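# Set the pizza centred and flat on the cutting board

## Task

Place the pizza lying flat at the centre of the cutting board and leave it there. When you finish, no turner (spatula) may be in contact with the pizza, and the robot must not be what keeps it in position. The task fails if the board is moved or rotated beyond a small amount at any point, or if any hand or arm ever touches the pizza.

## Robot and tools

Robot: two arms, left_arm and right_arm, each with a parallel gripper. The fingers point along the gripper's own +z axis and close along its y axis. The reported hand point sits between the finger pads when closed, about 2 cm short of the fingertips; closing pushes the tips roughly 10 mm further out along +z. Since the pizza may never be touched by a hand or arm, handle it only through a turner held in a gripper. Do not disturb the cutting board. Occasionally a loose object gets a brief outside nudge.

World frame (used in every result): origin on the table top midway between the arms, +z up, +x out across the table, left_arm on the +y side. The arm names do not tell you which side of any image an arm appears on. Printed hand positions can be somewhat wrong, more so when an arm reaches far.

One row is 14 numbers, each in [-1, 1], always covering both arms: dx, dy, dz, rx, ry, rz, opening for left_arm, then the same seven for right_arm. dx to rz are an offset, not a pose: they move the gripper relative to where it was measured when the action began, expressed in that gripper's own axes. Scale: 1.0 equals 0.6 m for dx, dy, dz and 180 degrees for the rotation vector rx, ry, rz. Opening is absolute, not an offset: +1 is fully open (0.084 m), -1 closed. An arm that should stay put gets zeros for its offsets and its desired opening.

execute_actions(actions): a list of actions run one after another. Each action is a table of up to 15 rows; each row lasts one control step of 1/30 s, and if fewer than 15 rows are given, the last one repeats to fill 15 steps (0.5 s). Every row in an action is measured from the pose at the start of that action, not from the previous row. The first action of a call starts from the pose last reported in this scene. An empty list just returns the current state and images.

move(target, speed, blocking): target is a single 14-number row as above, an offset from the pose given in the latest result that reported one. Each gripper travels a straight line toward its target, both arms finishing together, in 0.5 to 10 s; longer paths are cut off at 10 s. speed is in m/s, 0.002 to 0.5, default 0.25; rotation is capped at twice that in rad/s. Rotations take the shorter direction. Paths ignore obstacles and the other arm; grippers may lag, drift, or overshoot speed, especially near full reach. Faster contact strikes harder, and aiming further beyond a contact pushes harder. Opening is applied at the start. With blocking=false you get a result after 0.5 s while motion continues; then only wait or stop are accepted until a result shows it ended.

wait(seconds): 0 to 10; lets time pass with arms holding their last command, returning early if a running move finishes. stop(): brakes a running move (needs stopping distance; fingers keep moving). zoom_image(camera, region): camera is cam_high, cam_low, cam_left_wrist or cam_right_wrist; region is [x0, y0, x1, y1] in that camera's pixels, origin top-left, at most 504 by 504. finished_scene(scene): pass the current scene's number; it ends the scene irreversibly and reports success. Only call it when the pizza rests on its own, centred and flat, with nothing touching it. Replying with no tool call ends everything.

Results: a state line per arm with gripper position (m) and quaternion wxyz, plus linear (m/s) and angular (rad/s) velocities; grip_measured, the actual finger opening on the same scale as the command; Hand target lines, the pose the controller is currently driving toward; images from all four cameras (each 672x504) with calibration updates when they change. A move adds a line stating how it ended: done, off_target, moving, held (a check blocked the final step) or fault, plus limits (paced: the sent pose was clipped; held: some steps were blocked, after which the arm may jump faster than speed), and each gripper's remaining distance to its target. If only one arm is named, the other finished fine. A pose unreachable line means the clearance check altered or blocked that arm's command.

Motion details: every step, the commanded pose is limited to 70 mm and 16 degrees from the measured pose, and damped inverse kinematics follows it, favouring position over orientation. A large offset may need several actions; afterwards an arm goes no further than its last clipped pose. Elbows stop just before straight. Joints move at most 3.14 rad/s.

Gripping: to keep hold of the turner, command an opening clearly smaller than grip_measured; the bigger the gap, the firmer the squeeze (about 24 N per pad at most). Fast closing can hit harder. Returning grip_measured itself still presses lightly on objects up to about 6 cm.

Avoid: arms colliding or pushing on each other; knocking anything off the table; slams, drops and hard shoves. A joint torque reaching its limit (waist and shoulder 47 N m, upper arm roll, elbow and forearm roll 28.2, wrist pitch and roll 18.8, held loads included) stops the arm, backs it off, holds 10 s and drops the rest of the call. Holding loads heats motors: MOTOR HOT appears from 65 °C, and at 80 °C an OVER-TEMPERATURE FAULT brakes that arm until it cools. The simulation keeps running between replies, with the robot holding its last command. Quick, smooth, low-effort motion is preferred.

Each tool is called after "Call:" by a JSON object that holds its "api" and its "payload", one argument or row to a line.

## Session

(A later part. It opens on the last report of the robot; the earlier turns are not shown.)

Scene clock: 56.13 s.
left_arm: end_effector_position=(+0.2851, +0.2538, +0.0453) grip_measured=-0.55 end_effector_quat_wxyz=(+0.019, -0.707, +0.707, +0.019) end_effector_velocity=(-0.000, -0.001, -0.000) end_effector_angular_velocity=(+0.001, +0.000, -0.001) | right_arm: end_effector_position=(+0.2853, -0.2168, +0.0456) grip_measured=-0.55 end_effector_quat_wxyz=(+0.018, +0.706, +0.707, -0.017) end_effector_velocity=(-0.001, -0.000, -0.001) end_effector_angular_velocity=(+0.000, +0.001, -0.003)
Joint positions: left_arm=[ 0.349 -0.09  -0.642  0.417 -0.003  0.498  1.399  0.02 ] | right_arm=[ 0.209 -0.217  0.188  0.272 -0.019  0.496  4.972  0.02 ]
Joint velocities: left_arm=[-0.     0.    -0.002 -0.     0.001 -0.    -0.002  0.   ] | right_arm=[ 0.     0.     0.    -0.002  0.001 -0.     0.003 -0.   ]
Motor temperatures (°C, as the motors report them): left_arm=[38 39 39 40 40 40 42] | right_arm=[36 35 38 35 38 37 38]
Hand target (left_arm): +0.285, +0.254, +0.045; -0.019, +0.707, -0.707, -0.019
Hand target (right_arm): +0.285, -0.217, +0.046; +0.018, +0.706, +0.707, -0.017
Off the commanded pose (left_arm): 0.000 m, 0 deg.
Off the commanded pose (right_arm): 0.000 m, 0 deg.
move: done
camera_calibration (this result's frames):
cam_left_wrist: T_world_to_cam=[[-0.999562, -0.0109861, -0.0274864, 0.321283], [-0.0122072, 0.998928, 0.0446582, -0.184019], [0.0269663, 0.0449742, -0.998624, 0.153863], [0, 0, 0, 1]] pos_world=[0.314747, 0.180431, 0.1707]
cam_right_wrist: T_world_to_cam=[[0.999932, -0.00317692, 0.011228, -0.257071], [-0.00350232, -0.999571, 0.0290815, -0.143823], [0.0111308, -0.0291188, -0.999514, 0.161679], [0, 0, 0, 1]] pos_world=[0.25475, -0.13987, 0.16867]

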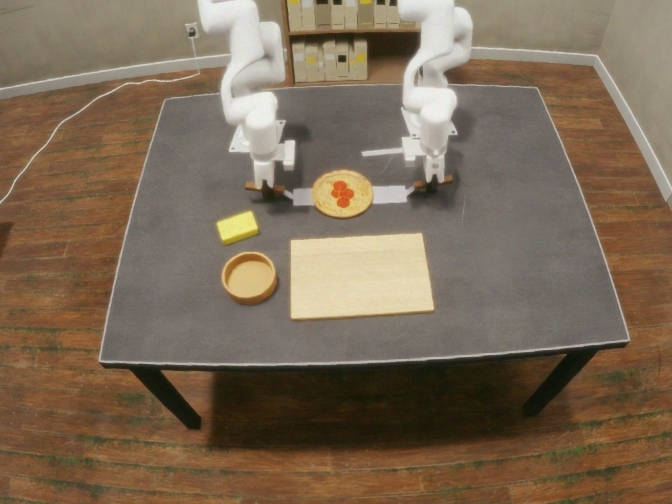

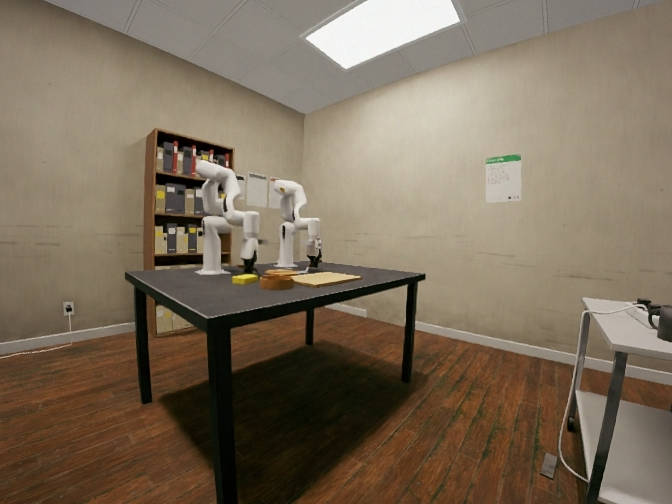

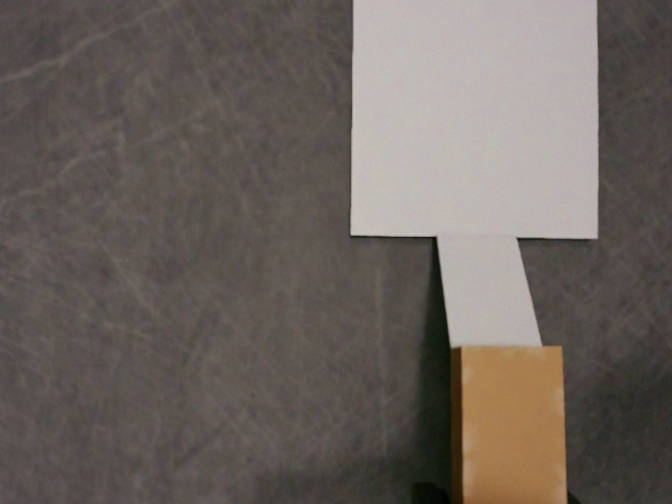

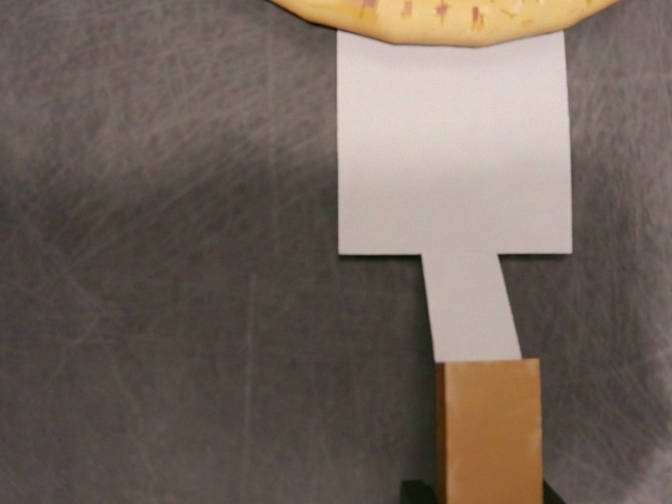

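Call:
{"api": "move", "payload": {
  "target": [0.075,0,-0.003,0,0,0,-1,0.11,0,-0.005,0,0,0,-1],
  "speed": 0.02
}}

Call:
{"api": "zoom_image", "payload": {
  "camera": "cam_high",
  "region": [220, 120, 480, 250]
}}

Scene clock: 68.47 s.
left_arm: end_effector_position=(+0.2850, +0.2090, +0.0448) grip_measured=-0.55 end_effector_quat_wxyz=(+0.019, -0.707, +0.707, +0.019) end_effector_velocity=(-0.000, -0.000, -0.000) end_effector_angular_velocity=(-0.000, +0.000, +0.002) | right_arm: end_effector_position=(+0.2856, -0.1511, +0.0454) grip_measured=-0.55 end_effector_quat_wxyz=(+0.019, +0.706, +0.707, -0.017) end_effector_velocity=(-0.001, -0.000, -0.000) end_effector_angular_velocity=(-0.002, +0.001, +0.001)
Joint positions: left_arm=[ 0.302 -0.054 -0.717  0.454  0.034  0.51   1.244  0.02 ] | right_arm=[ 0.29  -0.144  0.311  0.35  -0.005  0.508  5.165  0.02 ]
Joint velocities: left_arm=[-0.     0.     0.     0.    -0.001  0.    -0.002 -0.   ] | right_arm=[ 0.     0.001  0.001 -0.    -0.002  0.001  0.001 -0.   ]
Motor temperatures (°C, as the motors report them): left_arm=[38 39 39 40 40 40 42] | right_arm=[36 35 38 35 38 37 38]
Hand target (left_arm): +0.285, +0.209, +0.045; -0.019, +0.707, -0.707, -0.019
Hand target (right_arm): +0.286, -0.151, +0.045; +0.019, +0.706, +0.707, -0.017
Off the commanded pose (left_arm): 0.000 m, 0 deg.
Off the commanded pose (right_arm): 0.001 m, 0 deg.
move: done
camera_calibration (this result's frames):
cam_left_wrist: T_world_to_cam=[[-0.999557, -0.0109196, -0.0276708, 0.320678], [-0.0121659, 0.9989, 0.0452785, -0.139298], [0.027146, 0.0455951, -0.998591, 0.155154], [0, 0, 0, 1]] pos_world=[0.31463, 0.135572, 0.170116]
cam_right_wrist: T_world_to_cam=[[0.999927, -0.00316197, 0.0116824, -0.25718], [-0.00350595, -0.999557, 0.0295418, -0.0781087], [0.0115838, -0.0295806, -0.999495, 0.163247], [0, 0, 0, 1]] pos_world=[0.254996, -0.0740584, 0.168477]

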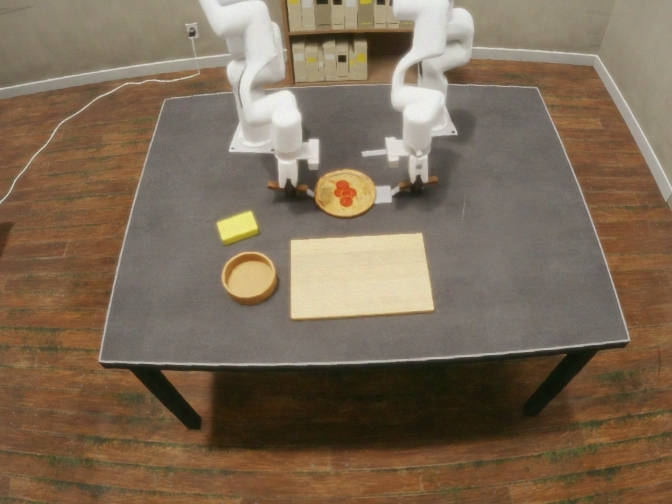

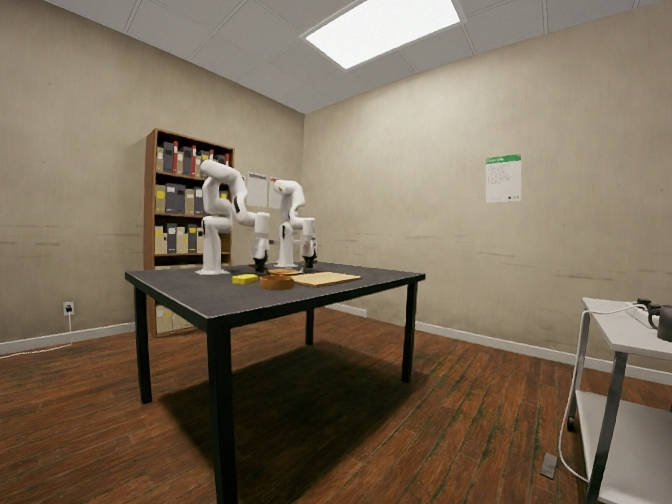

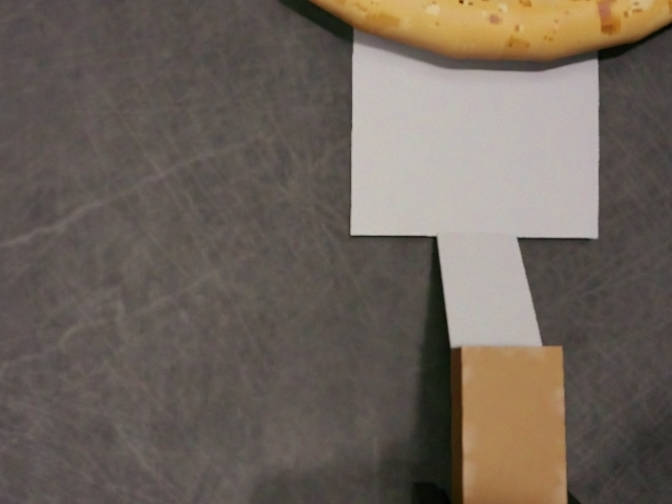

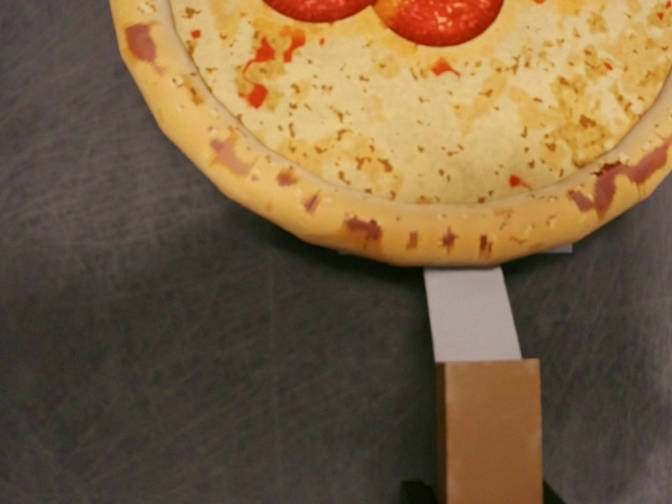

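Region (220, 120, 480, 250) of cam_high's 672x504 image, scaled by 1.938, with more detail than that image has.

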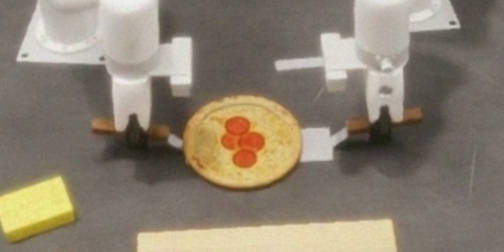

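Call:
{"api": "move", "payload": {
  "target": [-0.004,0,-0.075,0,0,0,-1,-0.004,0,-0.075,0,0,0,-1],
  "speed": 0.04
}}

Call:
{"api": "move", "payload": {
  "target": [-0.045,-0.465,0.002,0,0,0,-1,0.045,0.465,-0.002,0,0,0,-1],
  "speed": 0.08
}}

Call:
{"api": "zoom_image", "payload": {
  "camera": "cam_low",
  "region": [240, 235, 380, 295]
}}

Scene clock: 81.40 s.
left_arm: end_effector_position=(+0.2847, +0.2090, +0.0896) grip_measured=-0.55 end_effector_quat_wxyz=(+0.019, -0.707, +0.707, +0.019) end_effector_velocity=(-0.000, +0.001, +0.000) end_effector_angular_velocity=(-0.002, +0.002, +0.004) | right_arm: end_effector_position=(+0.2854, -0.1515, +0.0902) grip_measured=-0.55 end_effector_quat_wxyz=(+0.019, +0.707, +0.707, -0.018) end_effector_velocity=(-0.001, -0.001, -0.000) end_effector_angular_velocity=(-0.001, +0.003, +0.001)
Joint positions: left_arm=[ 0.248 -0.227 -0.679  0.485 -0.143  0.683  1.383  0.02 ] | right_arm=[ 0.317 -0.301  0.289  0.383  0.059  0.694  5.11   0.02 ]
Joint velocities: left_arm=[ 0.001 -0.001  0.003  0.    -0.004  0.003  0.002 -0.   ] | right_arm=[ 0.    -0.    -0.    -0.001 -0.     0.003 -0.001 -0.   ]
Motor temperatures (°C, as the motors report them): left_arm=[38 39 39 40 40 40 42] | right_arm=[36 35 38 35 38 37 38]
Hand target (left_arm): +0.285, +0.209, +0.090; -0.019, +0.707, -0.707, -0.019
Hand target (right_arm): +0.286, -0.151, +0.090; +0.019, +0.707, +0.707, -0.017
Off the commanded pose (left_arm): 0.000 m, 0 deg.
Off the commanded pose (right_arm): 0.000 m, 0 deg.
move: done
camera_calibration (this result's frames):
cam_left_wrist: T_world_to_cam=[[-0.999568, -0.0111683, -0.0271847, 0.321635], [-0.0123827, 0.998914, 0.0449209, -0.141255], [0.0266535, 0.0452381, -0.998621, 0.200113], [0, 0, 0, 1]] pos_world=[0.314413, 0.135641, 0.214926]
cam_right_wrist: T_world_to_cam=[[0.999929, -0.00350406, 0.01142, -0.257506], [-0.00384561, -0.999542, 0.030024, -0.0797545], [0.0113095, -0.0300658, -0.999484, 0.208007], [0, 0, 0, 1]] pos_world=[0.254829, -0.0743663, 0.213235]

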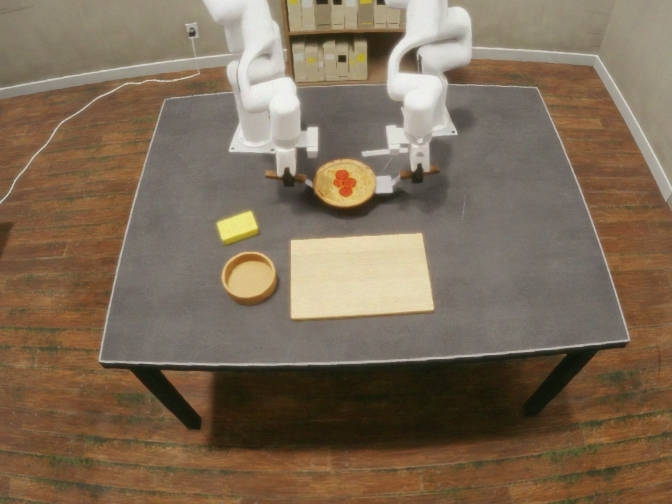

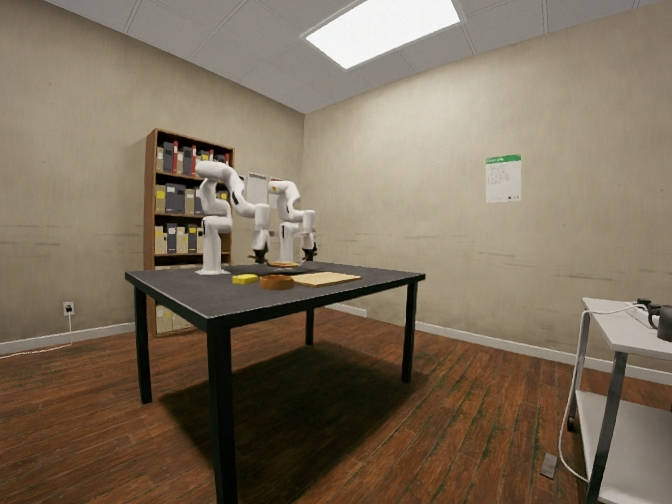

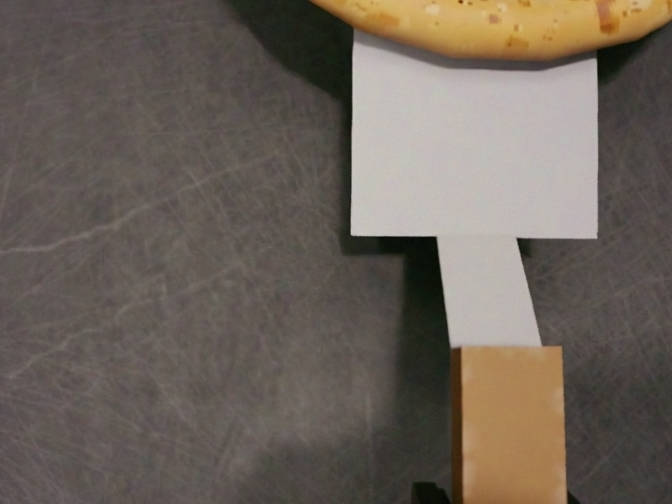

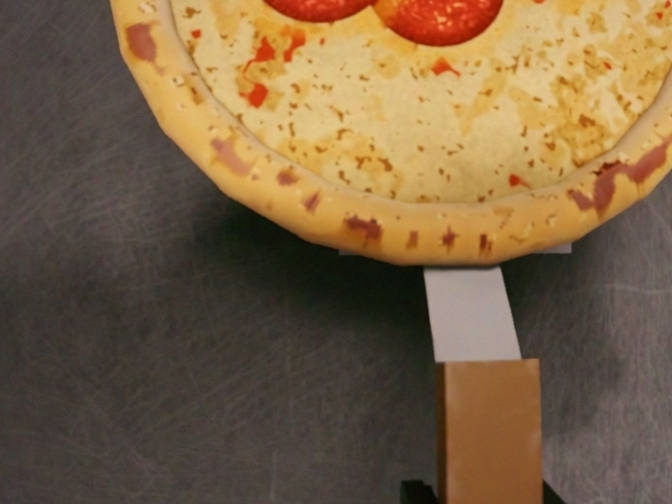

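Scene clock: 85.27 s.
left_arm: end_effector_position=(+0.5639, +0.2348, +0.0915) grip_measured=-0.55 end_effector_quat_wxyz=(+0.019, -0.706, +0.707, +0.019) end_effector_velocity=(+0.001, -0.001, +0.001) end_effector_angular_velocity=(-0.001, -0.001, -0.001) | right_arm: end_effector_position=(+0.5643, -0.1250, +0.0915) grip_measured=-0.55 end_effector_quat_wxyz=(+0.018, +0.707, +0.707, -0.018) end_effector_velocity=(+0.002, +0.001, +0.001) end_effector_angular_velocity=(+0.002, -0.004, +0.001)
Joint positions: left_arm=[ 0.155  0.69  -0.517  1.603  0.438  1.032  1.193  0.02 ] | right_arm=[ 0.255  0.54   0.206  1.442 -0.192  0.934  5.113  0.02 ]
Joint velocities: left_arm=[-0.002  0.002 -0.001  0.007 -0.     0.003  0.001 -0.   ] | right_arm=[ 0.001  0.002  0.     0.006  0.     0.    -0.001 -0.   ]
Motor temperatures (°C, as the motors report them): left_arm=[38 39 39 40 40 40 42] | right_arm=[36 35 38 35 38 37 38]
Hand target (left_arm): +0.564, +0.235, +0.091; -0.019, +0.706, -0.707, -0.018
Hand target (right_arm): +0.565, -0.125, +0.092; +0.018, +0.707, +0.707, -0.017
Off the commanded pose (left_arm): 0.002 m, 0 deg.
Off the commanded pose (right_arm): 0.001 m, 0 deg.
move: done
camera_calibration (this result's frames):
cam_left_wrist: T_world_to_cam=[[-0.999563, -0.0105065, -0.027631, 0.6009], [-0.0117232, 0.998952, 0.044248, -0.163992], [0.0271372, 0.0445526, -0.998638, 0.193283], [0, 0, 0, 1]] pos_world=[0.593469, 0.161523, 0.21688]
cam_right_wrist: T_world_to_cam=[[0.999932, -0.00371493, 0.0110176, -0.53635], [-0.00403642, -0.999562, 0.0293023, -0.0521323], [0.0109039, -0.0293448, -0.99951, 0.207233], [0, 0, 0, 1]] pos_world=[0.533843, -0.0480208, 0.214568]

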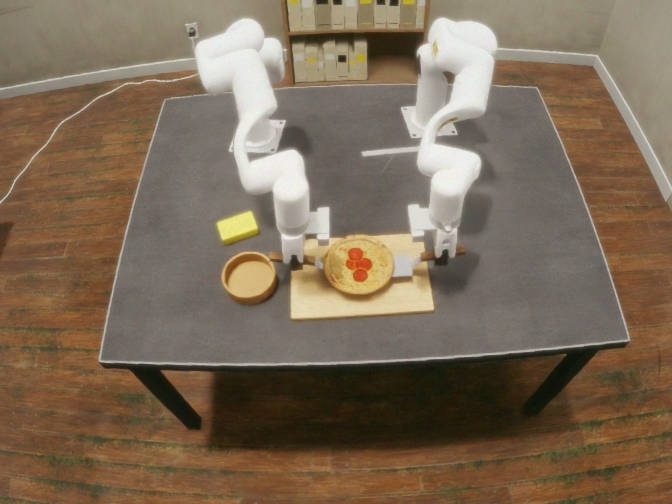

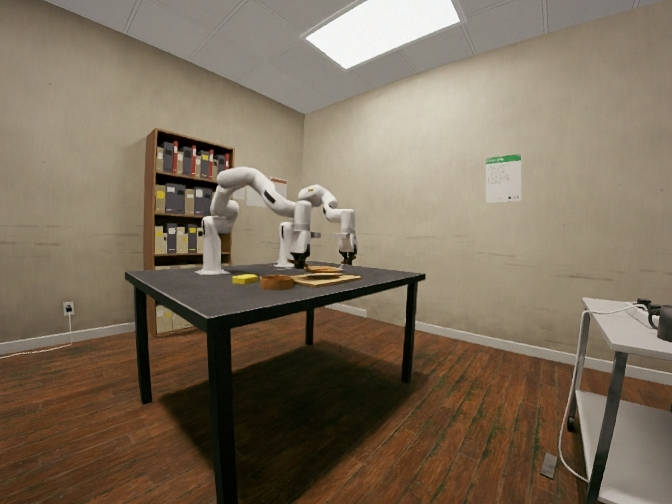

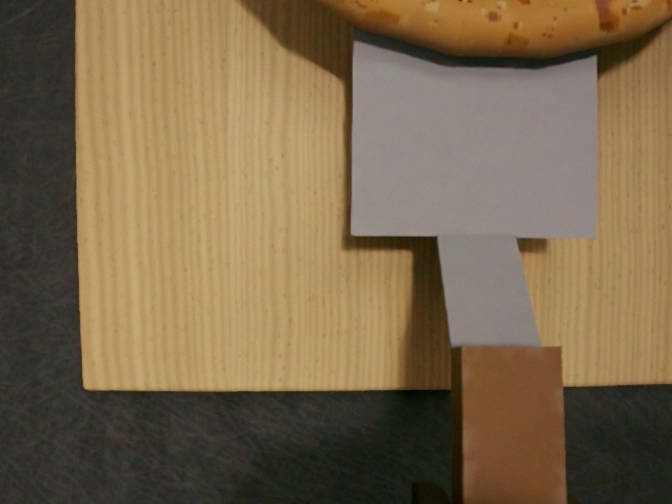

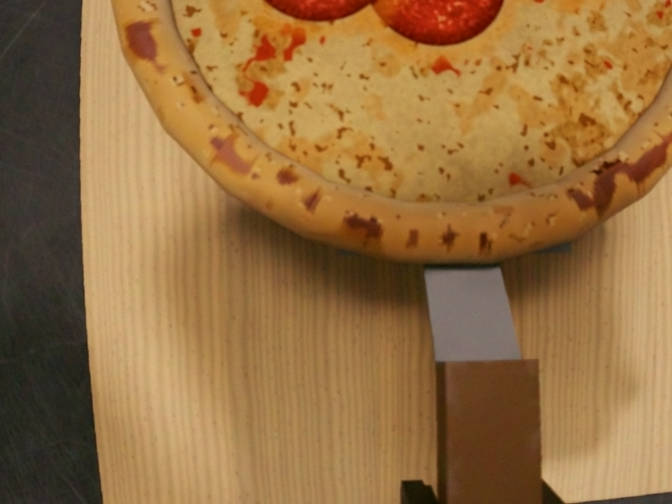

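Region (240, 235, 380, 295) of cam_low's 672x504 image, scaled by 3.600, with more detail than that image has; it fills the top 216 rows of this view, and the rest is white.

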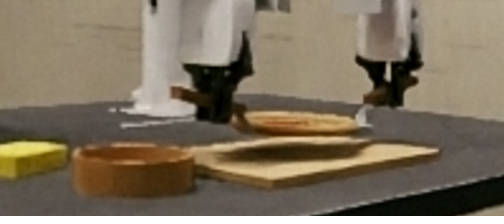

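Call:
{"api": "move", "payload": {
  "target": [-0.01,-0.01,0,0,-0.045,0,-1,0.01,0.01,0,0,-0.045,0,-1],
  "speed": 0.05
}}

Call:
{"api": "move", "payload": {
  "target": [-0.04,0,0.008,0,0,0,-1,-0.1,0,0.0195,0,0,0,-1],
  "speed": 0.03
}}

Call:
{"api": "zoom_image", "payload": {
  "camera": "cam_low",
  "region": [240, 235, 380, 295]
}}

Call:
{"api": "zoom_image", "payload": {
  "camera": "cam_high",
  "region": [220, 210, 480, 330]
}}

Scene clock: 94.80 s.
left_arm: end_effector_position=(+0.5699, +0.2409, +0.0919) grip_measured=-0.55 end_effector_quat_wxyz=(+0.069, -0.703, +0.704, +0.068) end_effector_velocity=(+0.001, +0.002, +0.001) end_effector_angular_velocity=(+0.003, -0.001, +0.006) | right_arm: end_effector_position=(+0.5704, -0.1191, +0.0913) grip_measured=-0.55 end_effector_quat_wxyz=(+0.068, +0.704, +0.704, -0.067) end_effector_velocity=(+0.002, -0.003, +0.001) end_effector_angular_velocity=(-0.006, -0.002, -0.004)
Joint positions: left_arm=[ 0.056  0.713 -0.451  1.668  0.542  1.109  1.117  0.02 ] | right_arm=[ 0.36   0.598  0.153  1.545 -0.311  1.039  5.223  0.02 ]
Joint velocities: left_arm=[-0.     0.001  0.003  0.004  0.001  0.003 -0.002 -0.   ] | right_arm=[ 0.     0.002 -0.005  0.005 -0.004  0.003  0.002  0.   ]
Motor temperatures (°C, as the motors report them): left_arm=[38 39 40 40 40 40 42] | right_arm=[36 35 38 35 38 37 38]
Hand target (left_arm): +0.570, +0.241, +0.092; -0.069, +0.703, -0.704, -0.068
Hand target (right_arm): +0.570, -0.119, +0.091; +0.068, +0.704, +0.704, -0.067
Off the commanded pose (left_arm): 0.000 m, 0 deg.
Off the commanded pose (right_arm): 0.000 m, 0 deg.
move: done
camera_calibration (this result's frames):
cam_left_wrist: T_world_to_cam=[[-0.999543, -0.00696258, -0.0294279, 0.606313], [-0.0122704, 0.982804, 0.184244, -0.17861], [0.027639, 0.184521, -0.98244, 0.157759], [0, 0, 0, 1]] pos_world=[0.599484, 0.15065, 0.205739]
cam_right_wrist: T_world_to_cam=[[0.999932, -0.00265615, 0.0113214, -0.542317], [-0.00453679, -0.985523, 0.169482, -0.0570404], [0.0107073, -0.169522, -0.985468, 0.189285], [0, 0, 0, 1]] pos_world=[0.539995, -0.0255671, 0.202341]

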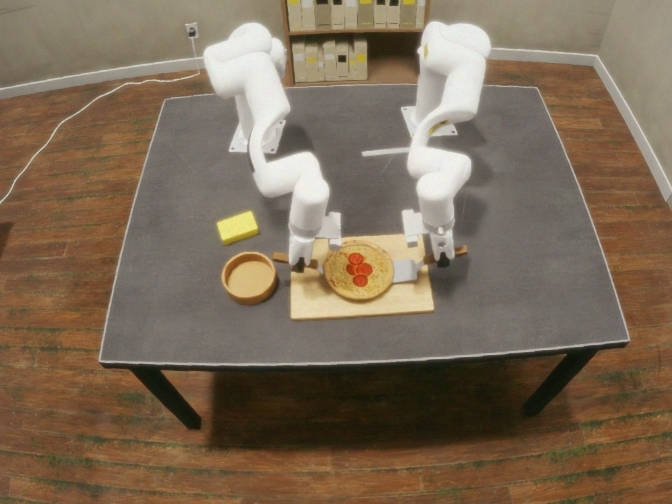

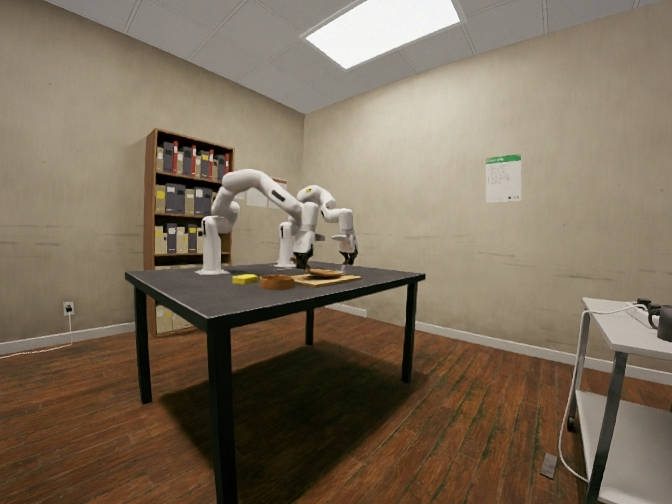

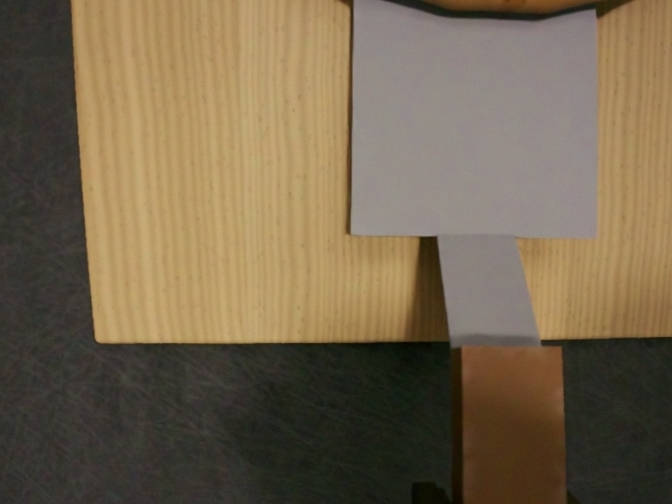

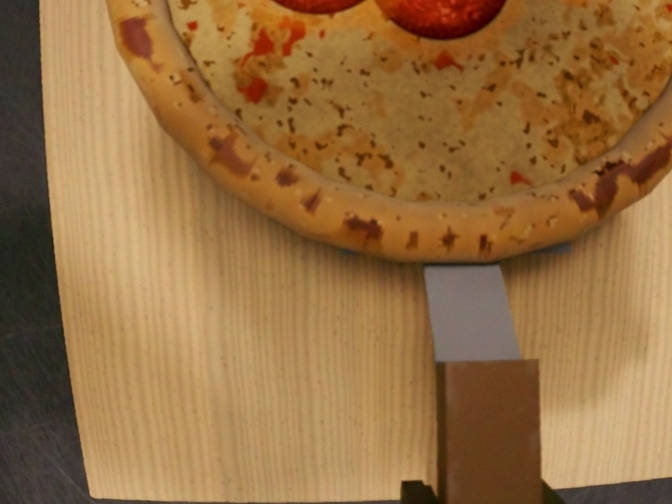

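Scene clock: 97.10 s.
left_arm: end_effector_position=(+0.5700, +0.2654, +0.0917) grip_measured=-0.55 end_effector_quat_wxyz=(+0.069, -0.704, +0.704, +0.068) end_effector_velocity=(-0.000, +0.001, -0.000) end_effector_angular_velocity=(+0.000, +0.000, +0.002) | right_arm: end_effector_position=(+0.5702, -0.1802, +0.0910) grip_measured=-0.55 end_effector_quat_wxyz=(+0.068, +0.704, +0.704, -0.067) end_effector_velocity=(-0.001, +0.001, -0.000) end_effector_angular_velocity=(-0.000, +0.003, +0.003)
Joint positions: left_arm=[ 0.096  0.7   -0.446  1.646  0.541  1.091  1.153  0.02 ] | right_arm=[ 0.271  0.539  0.132  1.448 -0.307  0.98   5.13   0.02 ]
Joint velocities: left_arm=[ 0.001 -0.     0.001 -0.    -0.001  0.     0.    -0.   ] | right_arm=[ 0.001 -0.     0.001 -0.001  0.     0.002 -0.002 -0.   ]
Motor temperatures (°C, as the motors report them): left_arm=[38 39 40 40 40 40 42] | right_arm=[36 35 38 35 38 37 38]
Hand target (left_arm): +0.570, +0.265, +0.092; -0.069, +0.703, -0.704, -0.068
Hand target (right_arm): +0.570, -0.180, +0.091; +0.068, +0.704, +0.704, -0.067
Off the commanded pose (left_arm): 0.000 m, 0 deg.
Off the commanded pose (right_arm): 0.000 m, 0 deg.
move: done
camera_calibration (this result's frames):
cam_left_wrist: T_world_to_cam=[[-0.999545, -0.00712475, -0.02932, 0.606569], [-0.0124135, 0.982778, 0.184372, -0.202652], [0.0275014, 0.184652, -0.982419, 0.153131], [0, 0, 0, 1]] pos_world=[0.599566, 0.175208, 0.205587]
cam_right_wrist: T_world_to_cam=[[0.999936, -0.00265552, 0.0110025, -0.542169], [-0.00448309, -0.985507, 0.169577, -0.117216], [0.0103927, -0.169615, -0.985456, 0.178834], [0, 0, 0, 1]] pos_world=[0.53975, -0.0866244, 0.202075]

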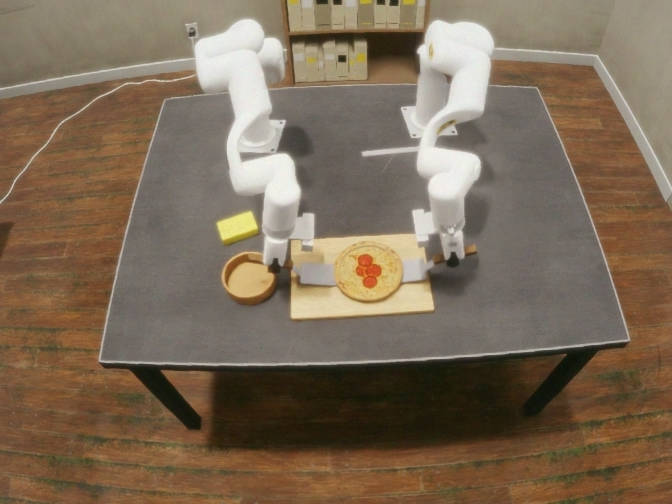

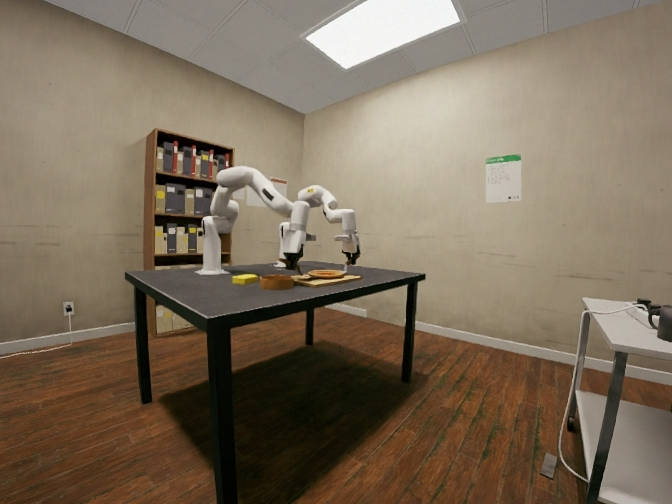

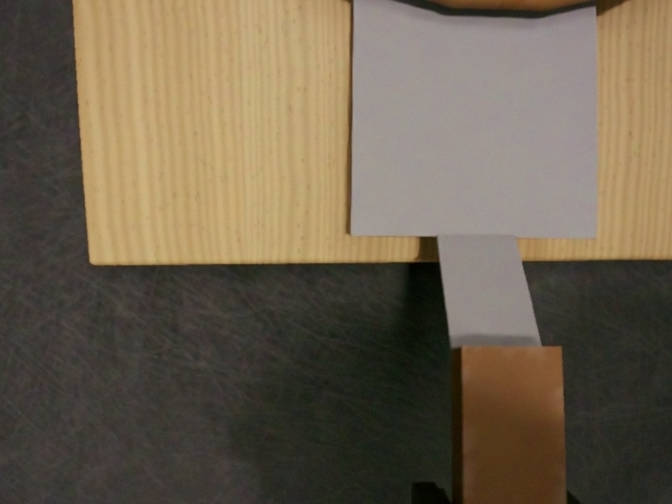

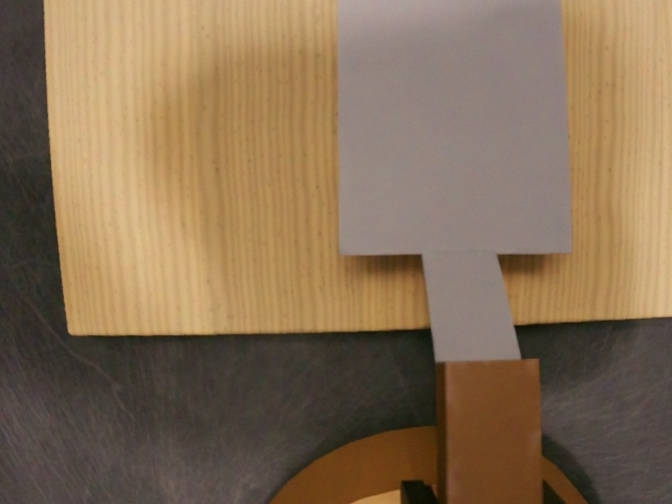

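Region (240, 235, 380, 295) of cam_low's 672x504 image, scaled by 3.600, with more detail than that image has; it fills the top 216 rows of this view, and the rest is white.

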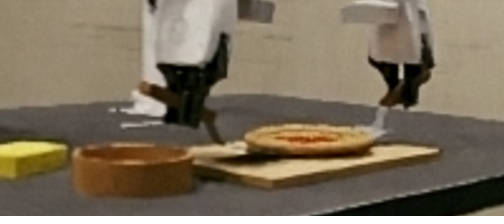

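Region (220, 210, 480, 330) of cam_high's 672x504 image, scaled by 1.938, with more detail than that image has; it fills the top 233 rows of this view, and the rest is white.

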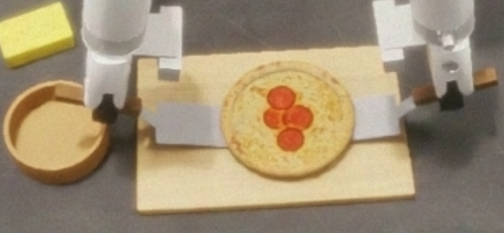

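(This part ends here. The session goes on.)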